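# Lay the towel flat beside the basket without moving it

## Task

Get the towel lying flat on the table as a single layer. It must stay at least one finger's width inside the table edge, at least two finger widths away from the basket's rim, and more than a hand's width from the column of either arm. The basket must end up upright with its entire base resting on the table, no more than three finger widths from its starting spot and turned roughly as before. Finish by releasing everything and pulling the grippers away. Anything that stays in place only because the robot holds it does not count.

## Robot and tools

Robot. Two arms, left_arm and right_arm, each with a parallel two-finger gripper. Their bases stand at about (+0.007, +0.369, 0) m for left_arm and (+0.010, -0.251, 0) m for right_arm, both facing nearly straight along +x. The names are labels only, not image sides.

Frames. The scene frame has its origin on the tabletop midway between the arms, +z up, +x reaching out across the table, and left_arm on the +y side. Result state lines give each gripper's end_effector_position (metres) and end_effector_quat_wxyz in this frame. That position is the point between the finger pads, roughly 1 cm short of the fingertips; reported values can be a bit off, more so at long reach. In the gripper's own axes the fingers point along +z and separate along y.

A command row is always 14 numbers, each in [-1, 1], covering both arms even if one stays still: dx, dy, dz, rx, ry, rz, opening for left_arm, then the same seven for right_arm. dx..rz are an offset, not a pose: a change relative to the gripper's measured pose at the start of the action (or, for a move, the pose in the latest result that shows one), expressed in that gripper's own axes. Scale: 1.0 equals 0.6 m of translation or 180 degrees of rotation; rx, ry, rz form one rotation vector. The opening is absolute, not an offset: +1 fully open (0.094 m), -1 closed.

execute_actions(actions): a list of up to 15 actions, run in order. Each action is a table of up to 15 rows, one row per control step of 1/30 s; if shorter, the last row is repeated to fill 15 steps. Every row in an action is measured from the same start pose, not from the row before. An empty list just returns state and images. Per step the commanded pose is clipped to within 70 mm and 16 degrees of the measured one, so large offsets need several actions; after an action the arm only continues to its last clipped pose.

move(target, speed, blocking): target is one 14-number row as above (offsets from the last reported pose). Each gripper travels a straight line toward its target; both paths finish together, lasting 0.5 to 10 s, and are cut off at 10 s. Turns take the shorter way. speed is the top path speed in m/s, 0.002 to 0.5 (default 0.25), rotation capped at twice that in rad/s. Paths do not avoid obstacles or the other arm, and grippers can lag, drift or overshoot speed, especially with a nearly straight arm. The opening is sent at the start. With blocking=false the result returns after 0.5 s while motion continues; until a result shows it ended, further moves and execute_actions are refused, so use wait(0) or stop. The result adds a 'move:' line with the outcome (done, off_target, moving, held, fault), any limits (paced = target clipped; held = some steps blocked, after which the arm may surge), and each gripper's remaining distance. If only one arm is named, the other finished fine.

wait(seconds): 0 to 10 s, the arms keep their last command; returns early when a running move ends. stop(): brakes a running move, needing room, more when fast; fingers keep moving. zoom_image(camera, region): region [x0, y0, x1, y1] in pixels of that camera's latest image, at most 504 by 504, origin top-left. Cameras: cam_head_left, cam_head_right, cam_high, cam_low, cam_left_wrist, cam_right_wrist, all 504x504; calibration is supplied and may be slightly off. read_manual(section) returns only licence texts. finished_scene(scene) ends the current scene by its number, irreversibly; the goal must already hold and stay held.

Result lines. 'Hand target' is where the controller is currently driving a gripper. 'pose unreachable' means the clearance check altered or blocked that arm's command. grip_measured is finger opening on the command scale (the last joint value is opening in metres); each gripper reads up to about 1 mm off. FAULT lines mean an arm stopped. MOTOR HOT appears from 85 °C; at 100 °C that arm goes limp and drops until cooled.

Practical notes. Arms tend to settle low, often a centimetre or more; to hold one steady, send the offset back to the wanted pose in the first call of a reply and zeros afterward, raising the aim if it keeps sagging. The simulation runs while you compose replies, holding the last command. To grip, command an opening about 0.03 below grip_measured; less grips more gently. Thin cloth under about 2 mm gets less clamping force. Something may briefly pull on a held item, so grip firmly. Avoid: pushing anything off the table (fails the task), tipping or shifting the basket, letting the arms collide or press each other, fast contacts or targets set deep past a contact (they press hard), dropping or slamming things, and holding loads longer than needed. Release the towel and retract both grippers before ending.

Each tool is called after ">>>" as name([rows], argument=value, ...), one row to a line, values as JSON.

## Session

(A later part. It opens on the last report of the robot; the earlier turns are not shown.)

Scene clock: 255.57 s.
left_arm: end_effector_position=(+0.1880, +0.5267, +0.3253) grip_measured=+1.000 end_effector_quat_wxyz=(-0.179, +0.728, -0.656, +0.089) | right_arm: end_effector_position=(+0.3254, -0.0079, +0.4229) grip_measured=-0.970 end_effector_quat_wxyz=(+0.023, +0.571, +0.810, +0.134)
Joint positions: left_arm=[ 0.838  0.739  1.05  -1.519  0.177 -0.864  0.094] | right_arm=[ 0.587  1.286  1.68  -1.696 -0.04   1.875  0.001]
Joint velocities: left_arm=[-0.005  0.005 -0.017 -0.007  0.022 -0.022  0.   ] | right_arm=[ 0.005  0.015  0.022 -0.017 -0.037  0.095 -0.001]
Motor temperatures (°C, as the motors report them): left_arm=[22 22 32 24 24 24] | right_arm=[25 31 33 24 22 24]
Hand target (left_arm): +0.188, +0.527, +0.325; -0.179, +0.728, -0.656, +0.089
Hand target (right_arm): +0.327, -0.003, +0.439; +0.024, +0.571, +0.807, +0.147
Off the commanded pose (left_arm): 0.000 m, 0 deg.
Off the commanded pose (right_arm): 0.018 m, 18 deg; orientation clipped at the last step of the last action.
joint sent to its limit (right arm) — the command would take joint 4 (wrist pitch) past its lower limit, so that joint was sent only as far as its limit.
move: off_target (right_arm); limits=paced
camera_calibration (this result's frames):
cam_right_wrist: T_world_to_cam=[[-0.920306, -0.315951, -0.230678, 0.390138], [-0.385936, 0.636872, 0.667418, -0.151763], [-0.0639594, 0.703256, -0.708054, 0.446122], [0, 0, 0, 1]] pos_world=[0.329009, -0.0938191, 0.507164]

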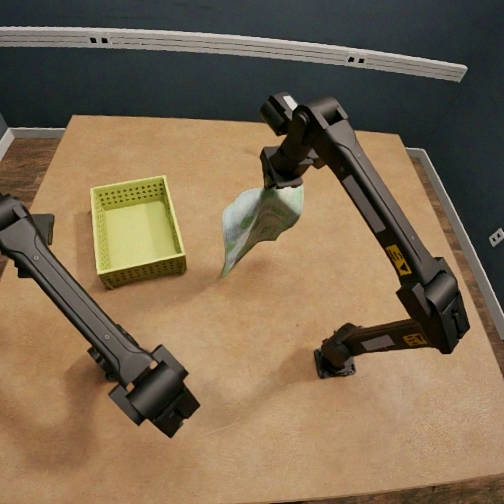

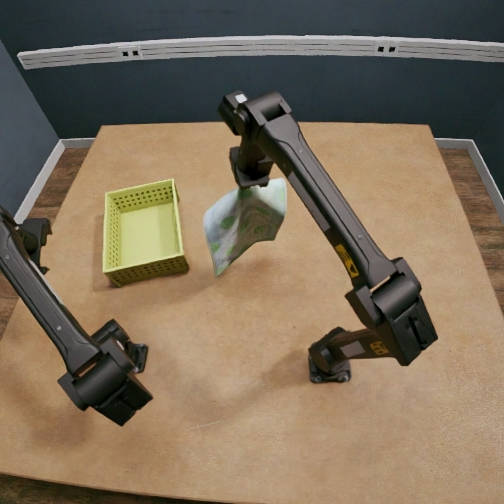

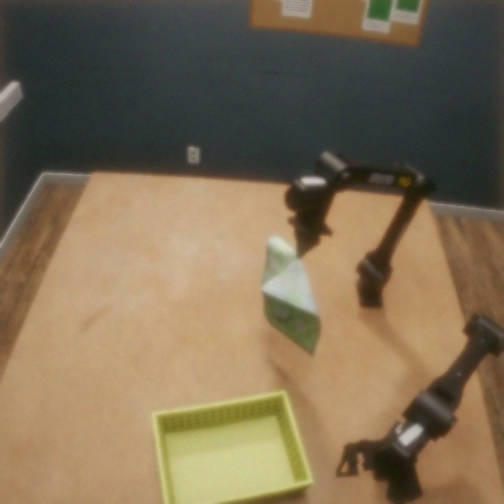

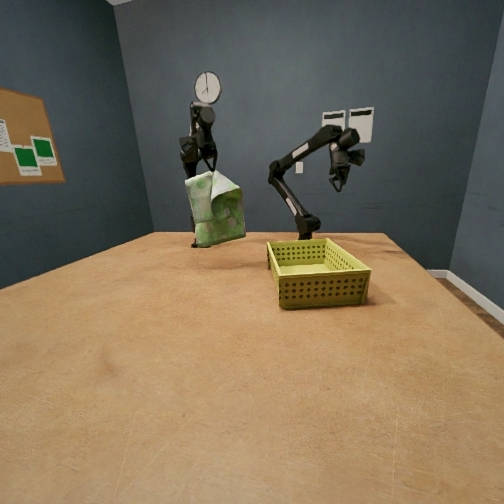

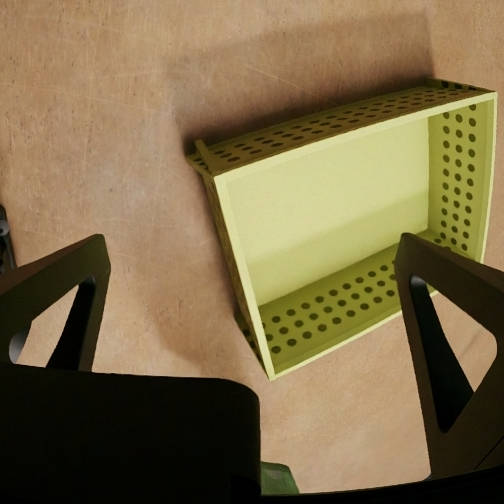

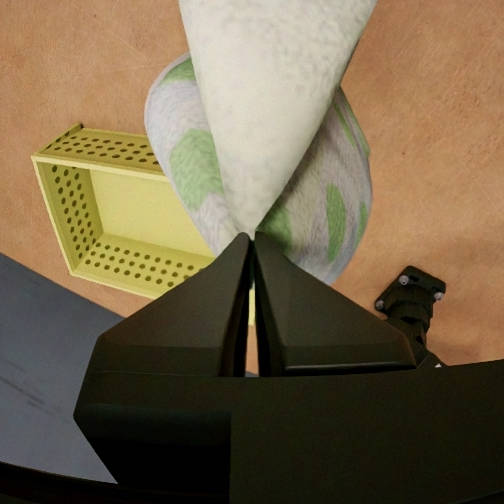

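>>> move(target=[0,0,0,0,0,0,1,0,-0.1,0.14,0,0,0,-1], speed=0.08)

>>> move(target=[0,0,0,0,0,0,1,-0.1,0.5,0.3,0,0,0,-1], speed=0.08)

Scene clock: 267.10 s.
left_arm: end_effector_position=(+0.1880, +0.5267, +0.3253) grip_measured=+1.000 end_effector_quat_wxyz=(-0.179, +0.728, -0.656, +0.089) | right_arm: end_effector_position=(+0.2867, -0.0115, +0.3171) grip_measured=-0.970 end_effector_quat_wxyz=(+0.017, +0.571, +0.813, +0.114)
Joint positions: left_arm=[ 0.838  0.739  1.05  -1.519  0.177 -0.864  0.094] | right_arm=[ 0.65   1.157  1.293 -1.477 -0.024  1.931  0.001]
Joint velocities: left_arm=[-0.005 -0.005  0.002 -0.017  0.037  0.007  0.   ] | right_arm=[ 0.005 -0.005  0.012  0.012 -0.007 -0.066 -0.   ]
Motor temperatures (°C, as the motors report them): left_arm=[22 22 32 24 24 24] | right_arm=[25 30 34 24 22 24]
Hand target (left_arm): +0.188, +0.527, +0.325; -0.179, +0.728, -0.656, +0.089
Hand target (right_arm): +0.287, -0.009, +0.327; +0.024, +0.571, +0.810, +0.134
Off the commanded pose (left_arm): 0.000 m, 0 deg.
Off the commanded pose (right_arm): 0.010 m, 2 deg.
move: done
camera_calibration (this result's frames):
cam_right_wrist: T_world_to_cam=[[-0.925552, -0.325658, -0.193132, 0.318426], [-0.367857, 0.6527, 0.662317, -0.0971344], [-0.0896319, 0.684054, -0.723903, 0.383423], [0, 0, 0, 1]] pos_world=[0.293355, -0.0951844, 0.403393]

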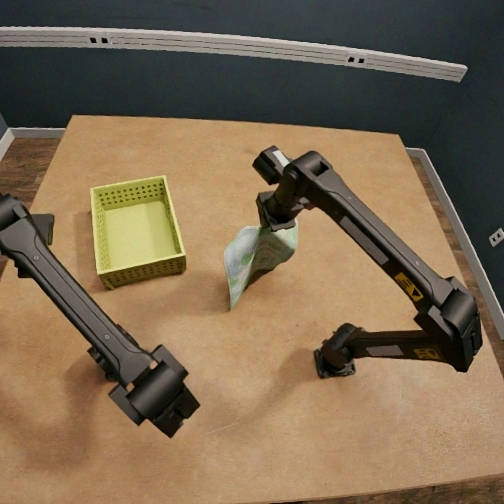

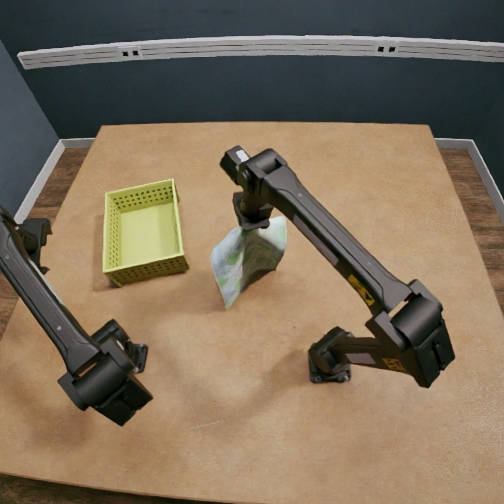

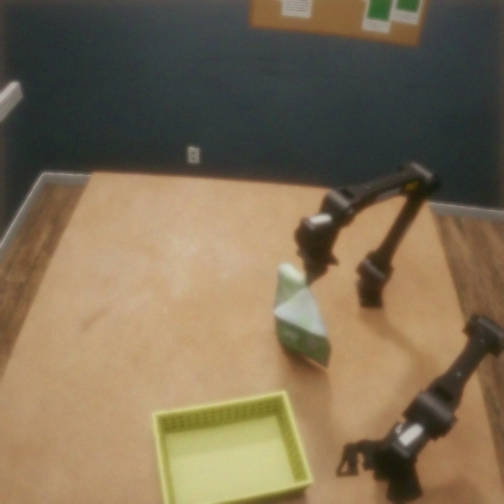

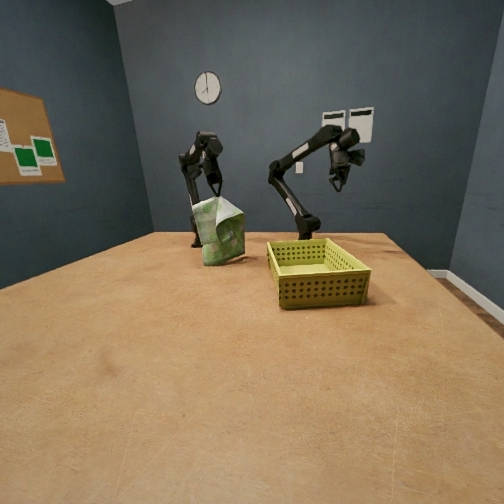

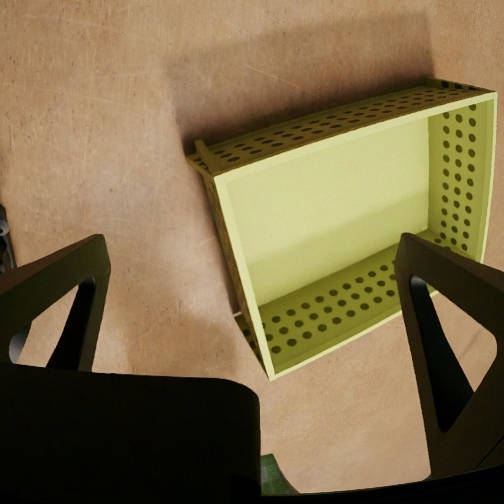

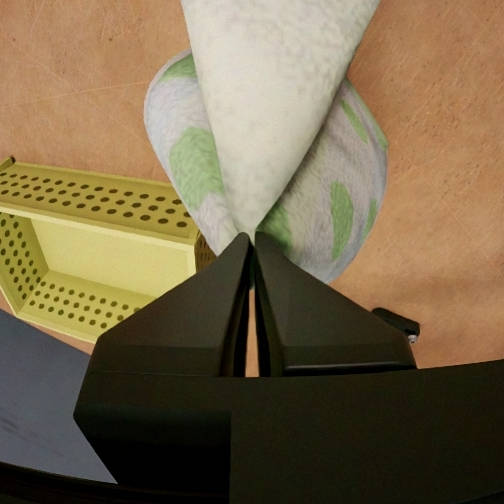

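Scene clock: 271.97 s.
left_arm: end_effector_position=(+0.1880, +0.5267, +0.3253) grip_measured=+1.000 end_effector_quat_wxyz=(-0.179, +0.728, -0.656, +0.089) | right_arm: end_effector_position=(+0.6013, +0.0587, +0.1857) grip_measured=-0.970 end_effector_quat_wxyz=(+0.007, +0.574, +0.812, +0.100)
Joint positions: left_arm=[ 0.838  0.739  1.05  -1.519  0.177 -0.864  0.094] | right_arm=[ 0.408  2.001  1.951 -1.338 -0.082  1.701  0.001]
Joint velocities: left_arm=[ 0.005 -0.005 -0.007  0.007 -0.022 -0.007  0.   ] | right_arm=[ 0.005 -0.015  0.007 -0.022 -0.007 -0.037 -0.002]
Motor temperatures (°C, as the motors report them): left_arm=[22 22 32 24 24 24] | right_arm=[25 31 35 24 22 24]
Hand target (left_arm): +0.188, +0.527, +0.325; -0.179, +0.728, -0.656, +0.089
Hand target (right_arm): +0.613, +0.061, +0.203; +0.013, +0.571, +0.813, +0.115
Off the commanded pose (left_arm): 0.000 m, 0 deg.
Off the commanded pose (right_arm): 0.017 m, 2 deg.
move: off_target (right_arm)
camera_calibration (this result's frames):
cam_right_wrist: T_world_to_cam=[[-0.933091, -0.323206, -0.157731, 0.604938], [-0.342058, 0.662114, 0.666784, 0.0428622], [-0.111073, 0.676124, -0.728368, 0.282621], [0, 0, 0, 1]] pos_world=[0.610515, -0.0239472, 0.27269]

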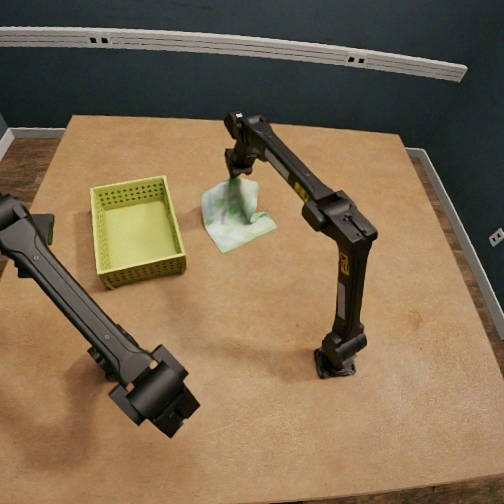

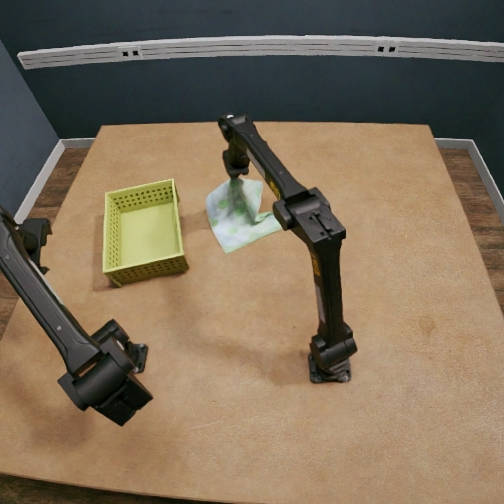

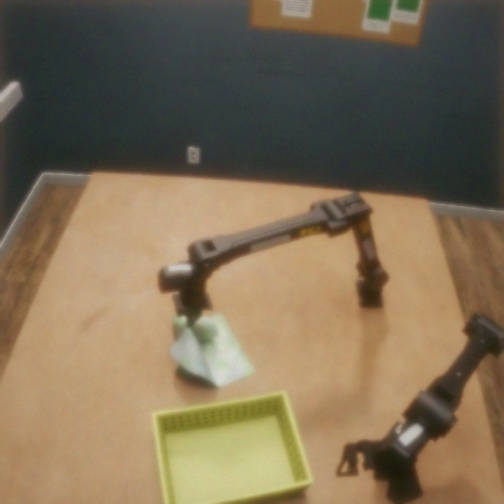

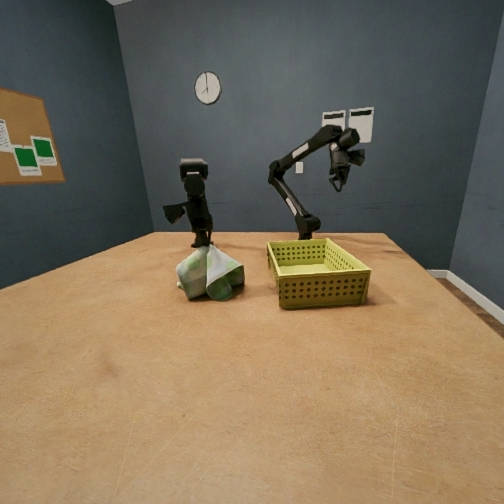

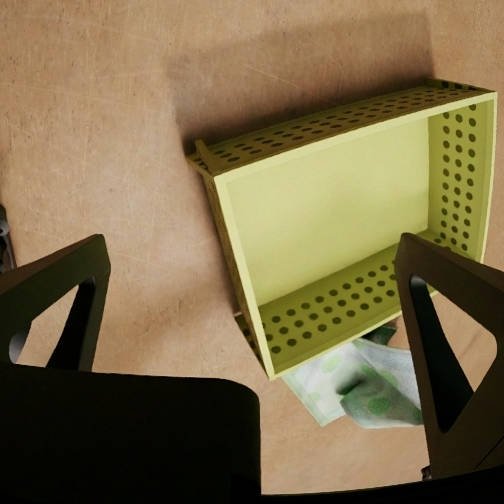

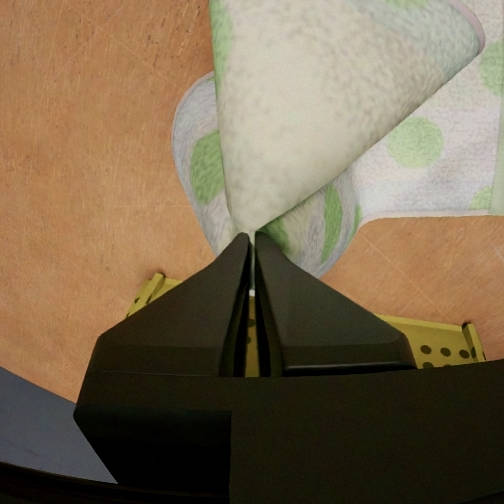

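>>> move(target=[0,0,0,0,0,0,1,0,0.05,0.22,0,0,0,-1], speed=0.06)

>>> move(target=[0,0,0,0,0,0,1,0,0,-0.05,0,0,0,0.2], speed=0.06)

>>> move(target=[0,0,0,0,0,0,1,-0.3,-0.3,-0.4,0,0,0,0.2], speed=0.15)

>>> zoom_image(camera="cam_head_left", region=[80, 100, 380, 340])

>>> zoom_image(camera="cam_high", region=[60, 240, 360, 480])

Scene clock: 280.50 s.
left_arm: end_effector_position=(+0.1880, +0.5267, +0.3253) grip_measured=+1.000 end_effector_quat_wxyz=(-0.179, +0.728, -0.656, +0.089) | right_arm: end_effector_position=(+0.6373, +0.0782, +0.0678) grip_measured=-0.970 end_effector_quat_wxyz=(+0.002, +0.576, +0.813, +0.091)
Joint positions: left_arm=[ 0.838  0.739  1.05  -1.519  0.177 -0.864  0.094] | right_arm=[ 0.41   2.191  1.955 -1.172 -0.082  1.704  0.001]
Joint velocities: left_arm=[-0.005 -0.015  0.012  0.002  0.007  0.051  0.   ] | right_arm=[-0.024 -0.005  0.007 -0.007  0.037 -0.022 -0.   ]
Motor temperatures (°C, as the motors report them): left_arm=[22 22 32 24 24 24] | right_arm=[25 32 35 24 22 24]
Hand target (left_arm): +0.188, +0.527, +0.325; -0.179, +0.728, -0.656, +0.089
Hand target (right_arm): +0.647, +0.090, +0.063; +0.007, +0.574, +0.812, +0.100
Off the commanded pose (left_arm): 0.000 m, 0 deg.
Off the commanded pose (right_arm): 0.015 m, 1 deg.
move: off_target (right_arm)
camera_calibration (this result's frames):
cam_right_wrist: T_world_to_cam=[[-0.93591, -0.323757, -0.138756, 0.626842], [-0.329938, 0.667836, 0.667185, 0.11266], [-0.12334, 0.670206, -0.731854, 0.196129], [0, 0, 0, 1]] pos_world=[0.64803, -0.00374138, 0.155351]

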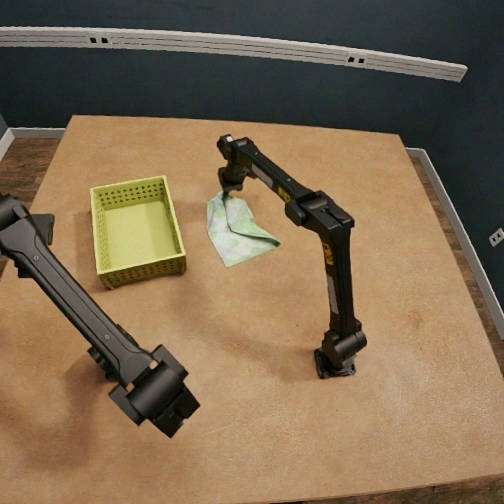

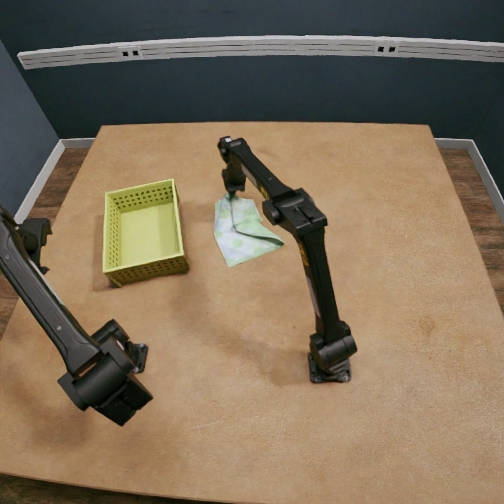

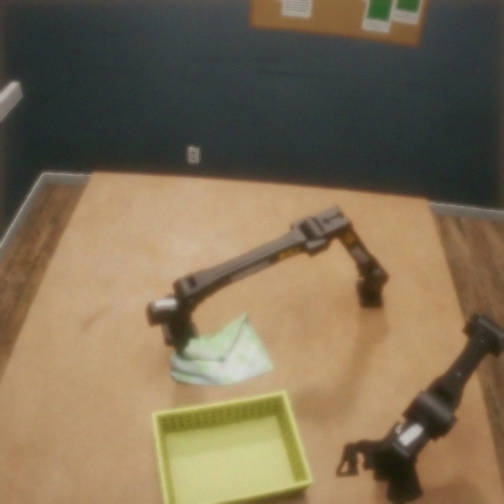

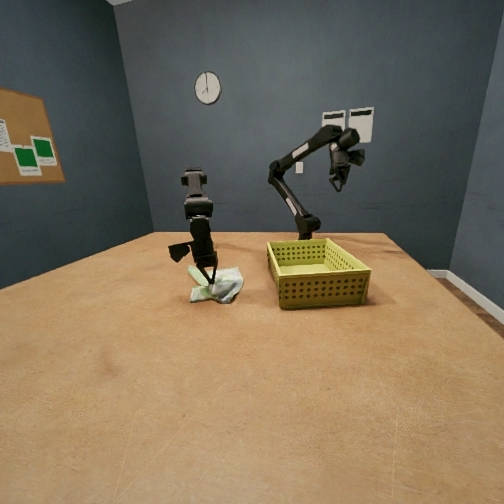

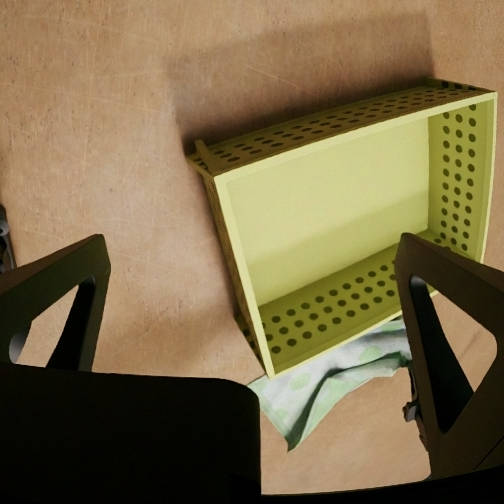

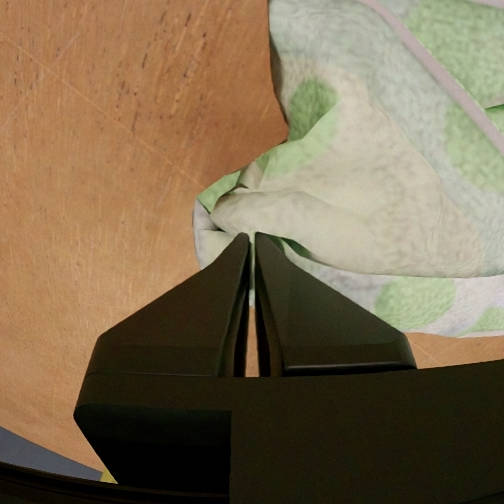

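Scene clock: 281.47 s.
left_arm: end_effector_position=(+0.1880, +0.5267, +0.3253) grip_measured=+1.000 end_effector_quat_wxyz=(-0.179, +0.728, -0.656, +0.089) | right_arm: end_effector_position=(+0.6294, +0.0742, +0.0723) grip_measured=+0.198 end_effector_quat_wxyz=(-0.005, +0.577, +0.813, +0.078)
Joint positions: left_arm=[ 0.838  0.739  1.05  -1.519  0.177 -0.864  0.094] | right_arm=[ 0.41   2.183  1.956 -1.211 -0.082  1.704  0.056]
Joint velocities: left_arm=[ 0.015  0.005  0.007 -0.022  0.022  0.095  0.   ] | right_arm=[-0.024 -0.015 -0.007 -0.007 -0.066 -0.037 -0.001]
Motor temperatures (°C, as the motors report them): left_arm=[22 22 32 24 24 24] | right_arm=[25 32 35 24 22 24]
Hand target (left_arm): +0.188, +0.527, +0.325; -0.179, +0.728, -0.656, +0.089
Hand target (right_arm): +0.633, +0.073, +0.097; +0.002, +0.576, +0.813, +0.091
Off the commanded pose (left_arm): 0.000 m, 0 deg.
Off the commanded pose (right_arm): 0.025 m, 2 deg.
move: off_target (right_arm)
camera_calibration (this result's frames):
cam_right_wrist: T_world_to_cam=[[-0.939287, -0.325449, -0.108734, 0.618804], [-0.31174, 0.676958, 0.666743, 0.0976211], [-0.143382, 0.660159, -0.737314, 0.214844], [0, 0, 0, 1]] pos_world=[0.642472, -0.00652746, 0.160605]

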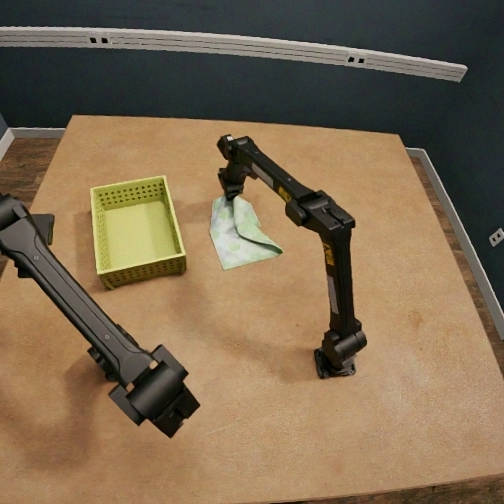

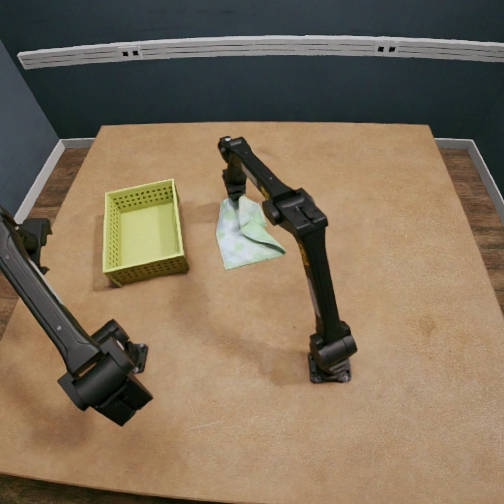

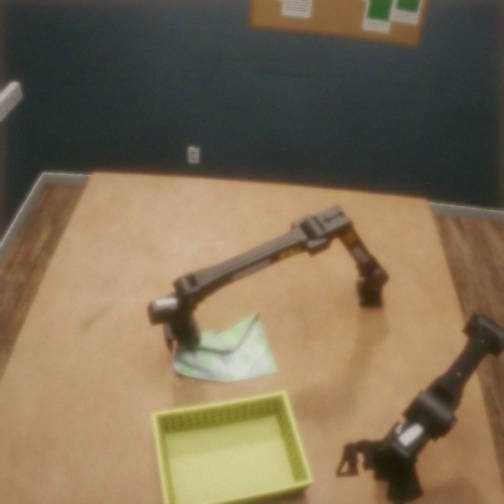

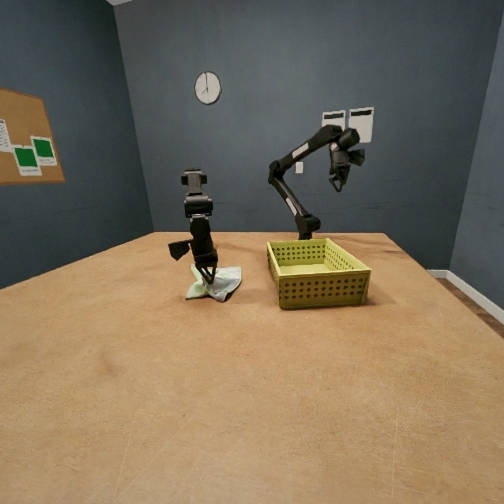

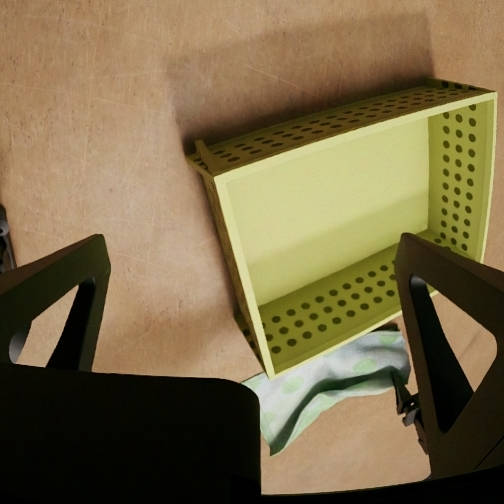

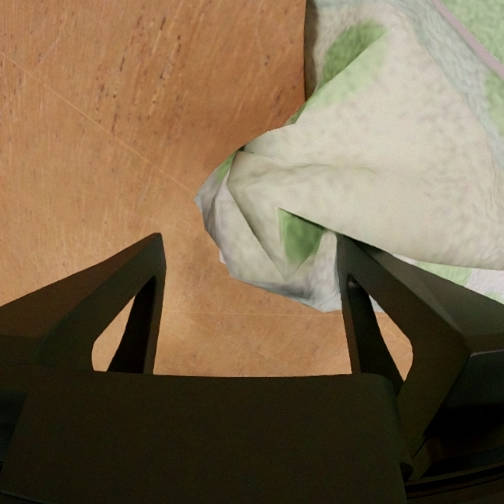

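Scene clock: 284.20 s.
left_arm: end_effector_position=(+0.1880, +0.5267, +0.3253) grip_measured=+1.000 end_effector_quat_wxyz=(-0.179, +0.728, -0.656, +0.089) | right_arm: end_effector_position=(+0.5003, -0.1871, +0.2577) grip_measured=+0.198 end_effector_quat_wxyz=(-0.009, +0.582, +0.809, +0.079)
Joint positions: left_arm=[ 0.838  0.739  1.05  -1.519  0.177 -0.864  0.094] | right_arm=[ 0.031  1.572  1.551 -1.46  -0.131  1.34   0.056]
Joint velocities: left_arm=[ 0.015 -0.015 -0.002  0.007 -0.037 -0.007  0.   ] | right_arm=[-0.005 -0.005  0.007  0.007  0.007 -0.022 -0.001]
Motor temperatures (°C, as the motors report them): left_arm=[22 22 32 24 24 24] | right_arm=[25 32 35 24 22 24]
Hand target (left_arm): +0.188, +0.527, +0.325; -0.179, +0.728, -0.656, +0.089
Hand target (right_arm): +0.497, -0.186, +0.263; -0.011, +0.577, +0.813, +0.080
Off the commanded pose (left_arm): 0.000 m, 0 deg.
Off the commanded pose (right_arm): 0.013 m, 1 deg.
move: off_target (right_arm)
camera_calibration (this result's frames):
cam_right_wrist: T_world_to_cam=[[-0.944302, -0.311765, -0.105339, 0.436895], [-0.298428, 0.676381, 0.673387, 0.102199], [-0.13869, 0.667316, -0.731747, 0.503117], [0, 0, 0, 1]] pos_world=[0.512837, -0.268655, 0.345356]

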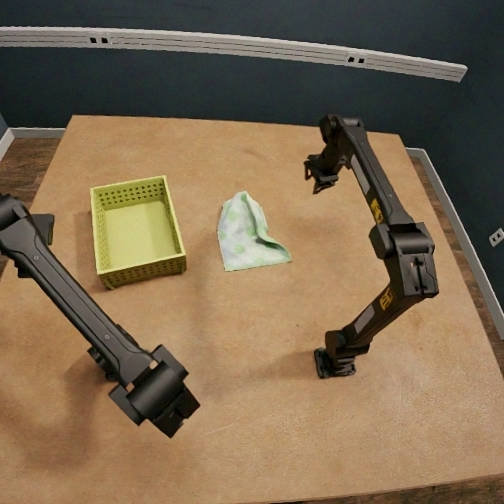

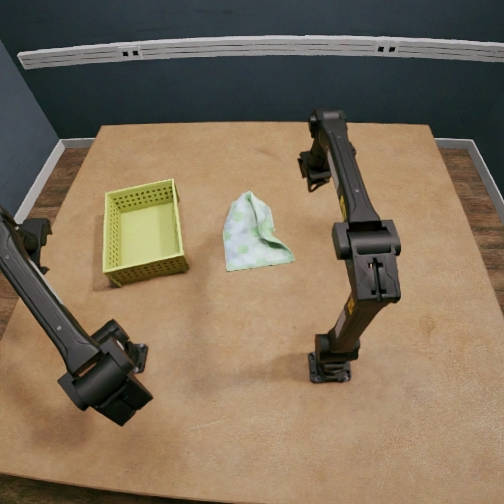

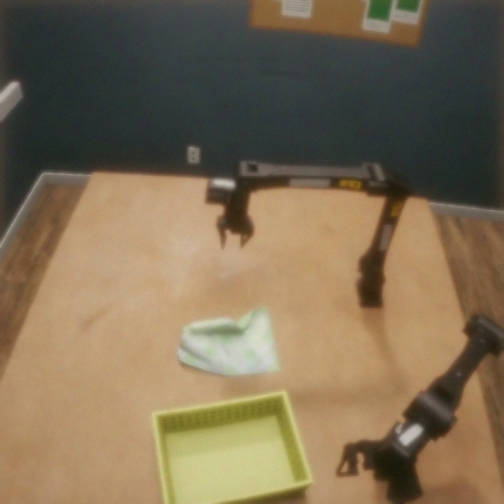

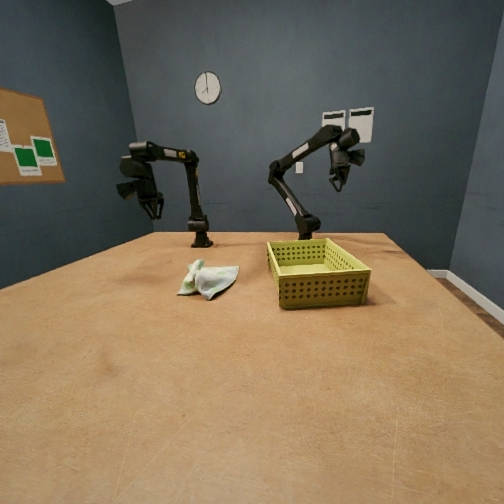

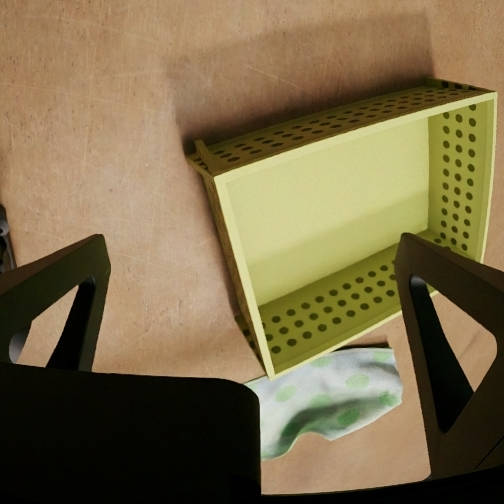

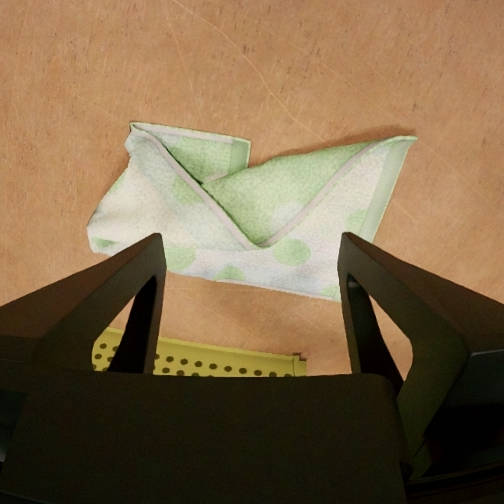

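Region (80, 100, 380, 340) of cam_head_left's 504x504 image, scaled by 1.680, with more detail than that image has; it fills the top 403 rows of this view, and the rest is white.

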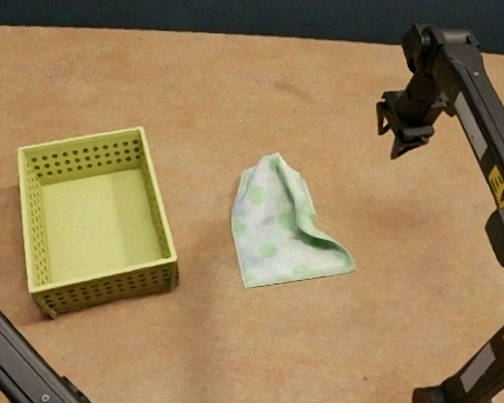

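Region (60, 240, 360, 480) of cam_high's 504x504 image, scaled by 1.680, with more detail than that image has; it fills the top 403 rows of this view, and the rest is white.

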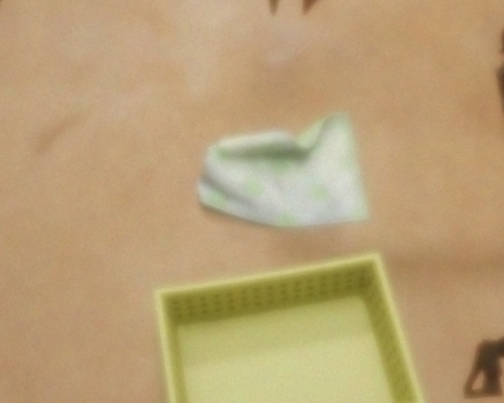

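>>> move(target=[0,0,0,0,0,0,1,0.1,0.177,0.22,0,0,0,-0.1], speed=0.15)

Scene clock: 294.20 s.
left_arm: end_effector_position=(+0.1880, +0.5267, +0.3253) grip_measured=+1.000 end_effector_quat_wxyz=(-0.179, +0.728, -0.656, +0.089) | right_arm: end_effector_position=(+0.5738, -0.0846, +0.1310) grip_measured=-0.098 end_effector_quat_wxyz=(-0.028, +0.581, +0.812, +0.056)
Joint positions: left_arm=[ 0.838  0.739  1.05  -1.519  0.177 -0.864  0.094] | right_arm=[ 0.201  1.889  1.642 -1.273 -0.114  1.5    0.042]
Joint velocities: left_arm=[-0.015 -0.024 -0.007  0.002 -0.022 -0.037  0.   ] | right_arm=[-0.005 -0.005  0.002 -0.007 -0.037 -0.007 -0.   ]
Motor temperatures (°C, as the motors report them): left_arm=[22 22 32 24 24 24] | right_arm=[25 32 34 24 22 24]
Hand target (left_arm): +0.188, +0.527, +0.325; -0.179, +0.728, -0.656, +0.089
Hand target (right_arm): +0.593, -0.080, +0.150; -0.007, +0.582, +0.809, +0.078
Off the commanded pose (left_arm): 0.000 m, 0 deg.
Off the commanded pose (right_arm): 0.024 m, 3 deg.
move: off_target (right_arm)
camera_calibration (this result's frames):
cam_right_wrist: T_world_to_cam=[[-0.945603, -0.321926, -0.0468939, 0.517107], [-0.266636, 0.68434, 0.678664, 0.121821], [-0.186388, 0.65425, -0.732951, 0.378599], [0, 0, 0, 1]] pos_world=[0.592026, -0.164596, 0.219068]

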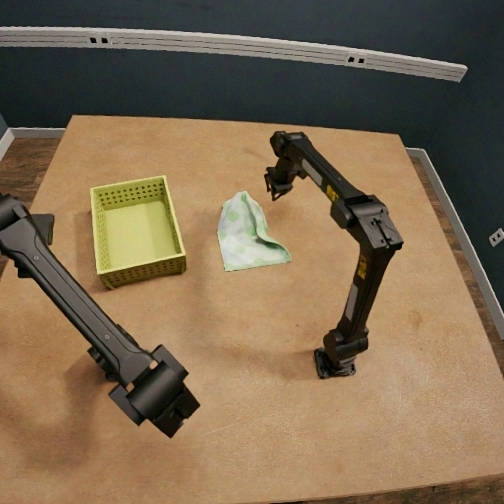

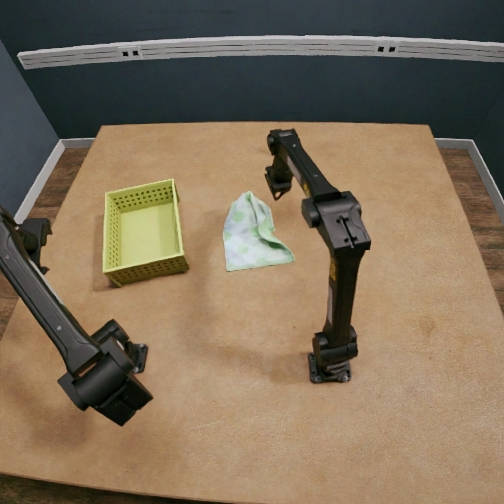

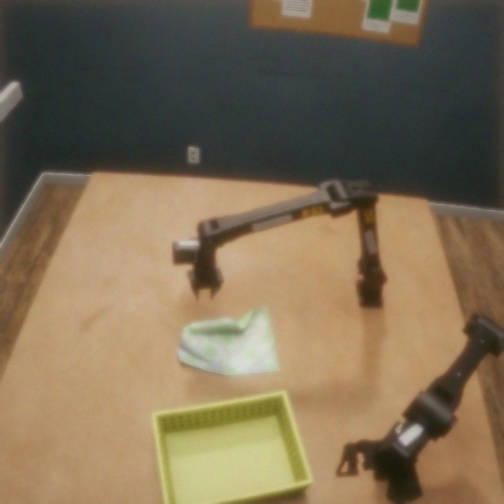

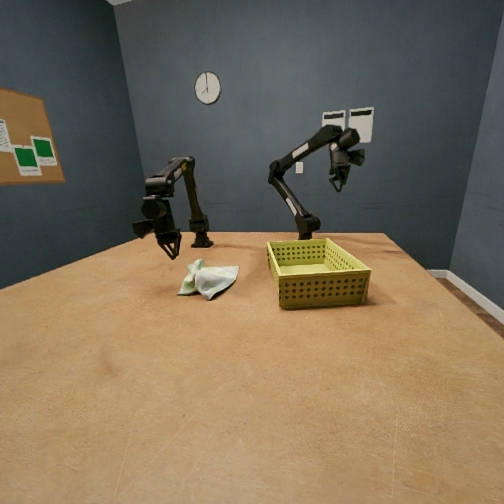

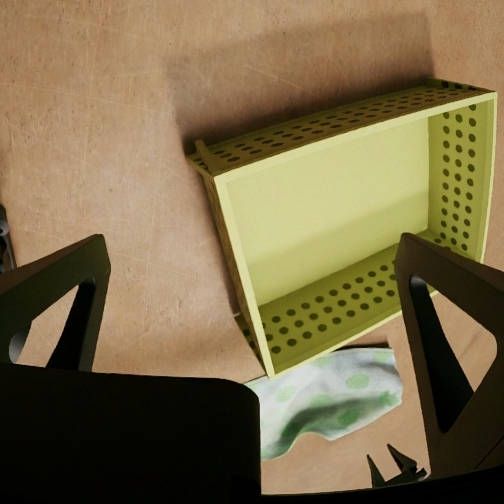

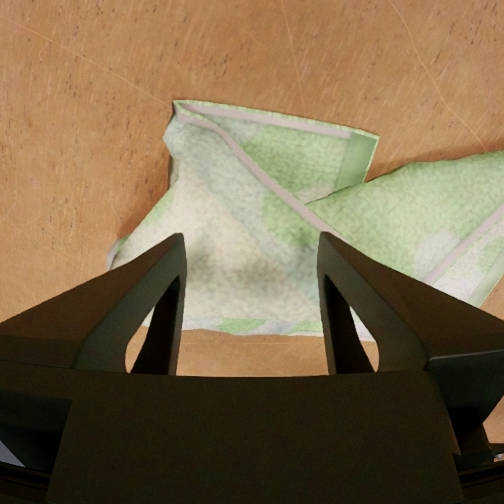

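>>> move(target=[0,0,0,0,0,0,1,0.045,-0.085,0.12,0,0,0,-0.7], speed=0.06)

>>> move(target=[0,0,0,0,0,0,1,0,0,0.09,0,0,0,-0.7], speed=0.03)

Scene clock: 310.10 s.
left_arm: end_effector_position=(+0.1880, +0.5267, +0.3253) grip_measured=+1.000 end_effector_quat_wxyz=(-0.179, +0.728, -0.656, +0.089) | right_arm: end_effector_position=(+0.5136, -0.0701, +0.0448) grip_measured=-0.698 end_effector_quat_wxyz=(-0.041, +0.580, +0.812, +0.040)
Joint positions: left_arm=[ 0.838  0.739  1.05  -1.519  0.177 -0.864  0.094] | right_arm=[ 0.255  1.864  1.362 -1.054 -0.114  1.551  0.014]
Joint velocities: left_arm=[-0.015  0.005 -0.012 -0.012 -0.007 -0.022  0.   ] | right_arm=[ 0.005 -0.015  0.002 -0.002  0.007  0.037 -0.   ]
Motor temperatures (°C, as the motors report them): left_arm=[22 22 32 24 24 24] | right_arm=[25 32 35 24 22 24]
Hand target (left_arm): +0.188, +0.527, +0.325; -0.179, +0.728, -0.656, +0.089
Hand target (right_arm): +0.519, -0.066, +0.059; -0.027, +0.581, +0.812, +0.056
Off the commanded pose (left_arm): 0.000 m, 0 deg.
Off the commanded pose (right_arm): 0.016 m, 2 deg.
move: off_target (right_arm)
camera_calibration (this result's frames):
cam_right_wrist: T_world_to_cam=[[-0.945312, -0.326123, -0.00540385, 0.458506], [-0.241974, 0.690093, 0.68207, 0.141994], [-0.21871, 0.646076, -0.731267, 0.310735], [0, 0, 0, 1]] pos_world=[0.535751, -0.149218, 0.132858]

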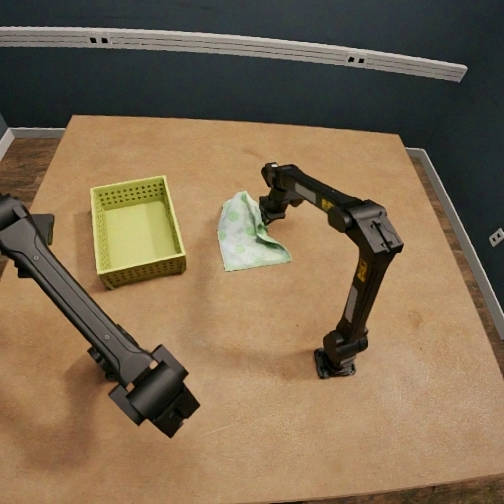

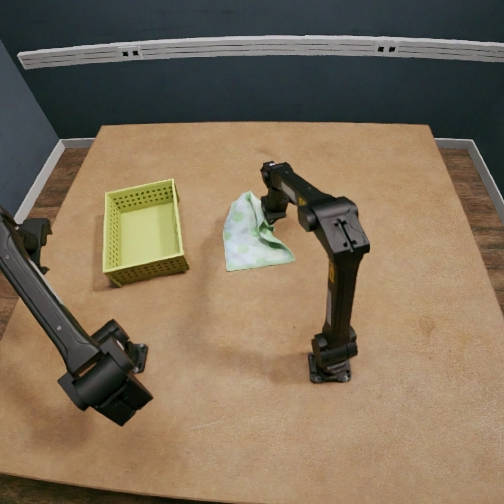

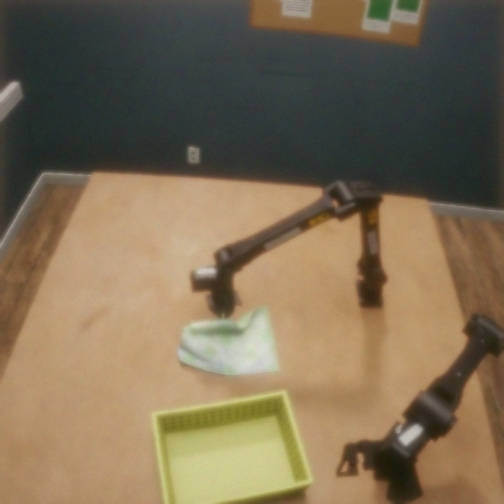

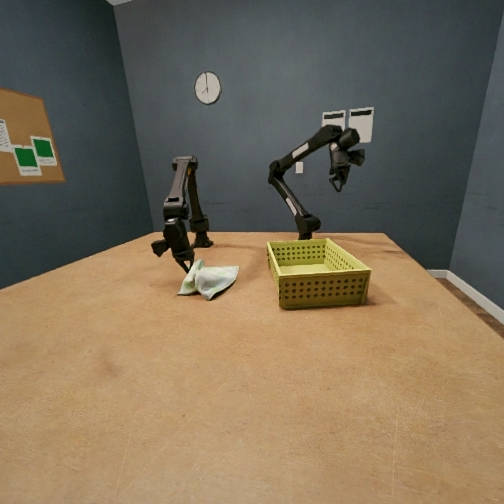

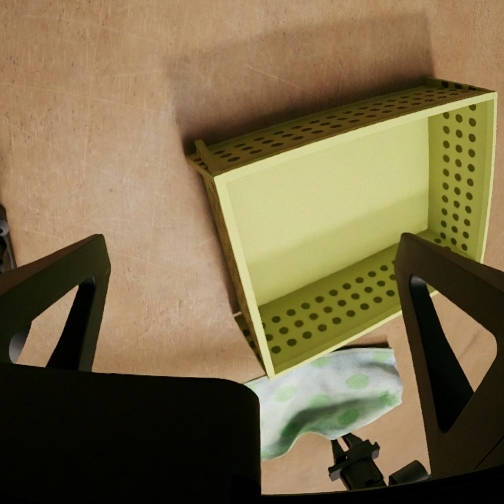

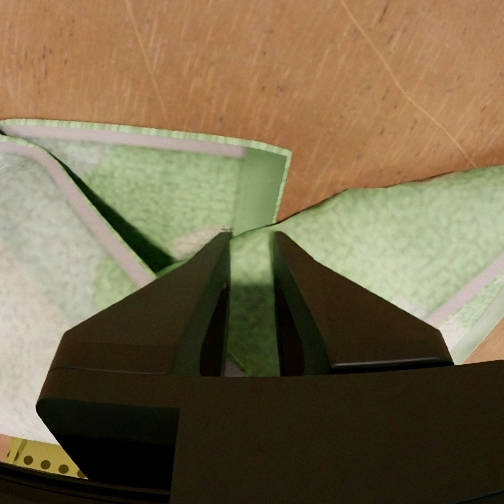

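Scene clock: 312.13 s.
left_arm: end_effector_position=(+0.1880, +0.5267, +0.3253) grip_measured=+1.000 end_effector_quat_wxyz=(-0.179, +0.728, -0.656, +0.089) | right_arm: end_effector_position=(+0.5159, -0.0675, +0.0085) grip_measured=-0.698 end_effector_quat_wxyz=(-0.037, +0.580, +0.813, +0.046)
Joint positions: left_arm=[ 0.838  0.739  1.05  -1.519  0.177 -0.864  0.094] | right_arm=[ 0.259  1.912  1.325 -0.953 -0.114  1.555  0.014]
Joint velocities: left_arm=[ 0.005 -0.005 -0.007  0.012  0.037  0.022  0.   ] | right_arm=[-0.015 -0.005 -0.002  0.002 -0.007 -0.022 -0.   ]
Motor temperatures (°C, as the motors report them): left_arm=[22 22 32 24 24 24] | right_arm=[25 32 35 24 22 24]
Hand target (left_arm): +0.188, +0.527, +0.325; -0.179, +0.728, -0.656, +0.089
Hand target (right_arm): +0.513, -0.064, -0.008; -0.041, +0.580, +0.812, +0.040
Off the commanded pose (left_arm): 0.000 m, 0 deg.
Off the commanded pose (right_arm): 0.018 m, 1 deg.
move: off_target (right_arm)
camera_calibration (this result's frames):
cam_right_wrist: T_world_to_cam=[[-0.945232, -0.325723, -0.0209877, 0.461507], [-0.251829, 0.686867, 0.68176, 0.170361], [-0.207649, 0.649707, -0.731275, 0.277473], [0, 0, 0, 1]] pos_world=[0.53675, -0.146968, 0.09645]

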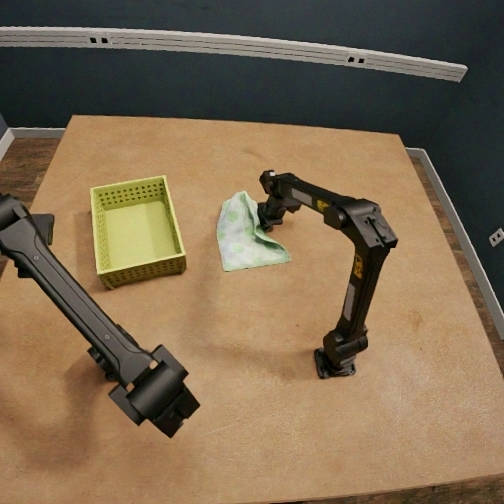

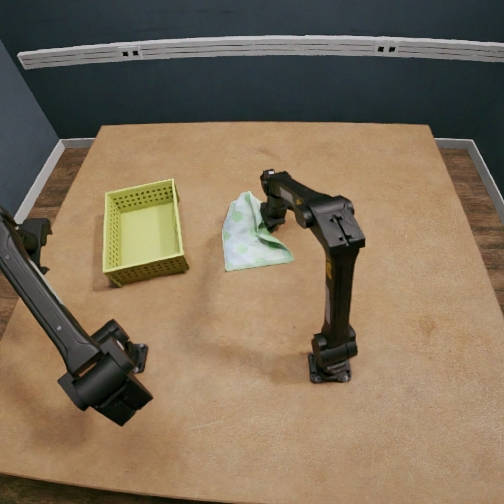

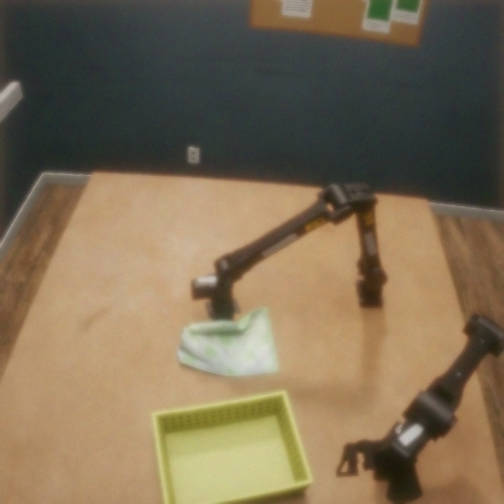

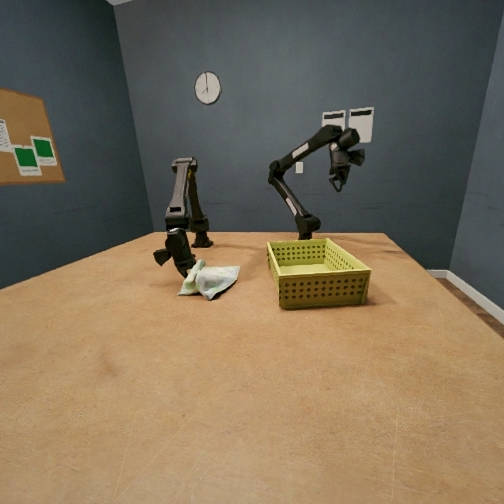

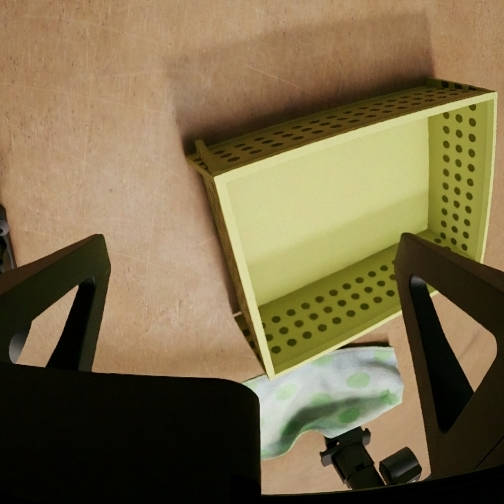

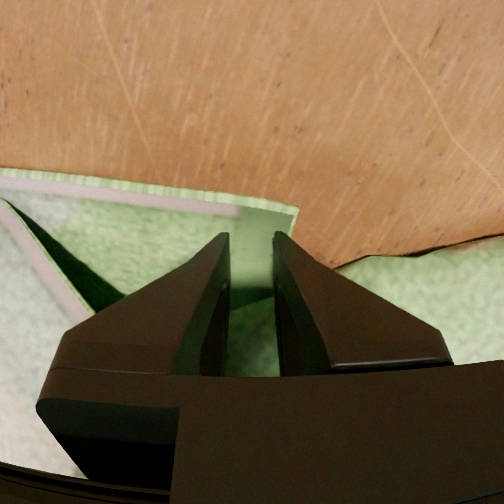

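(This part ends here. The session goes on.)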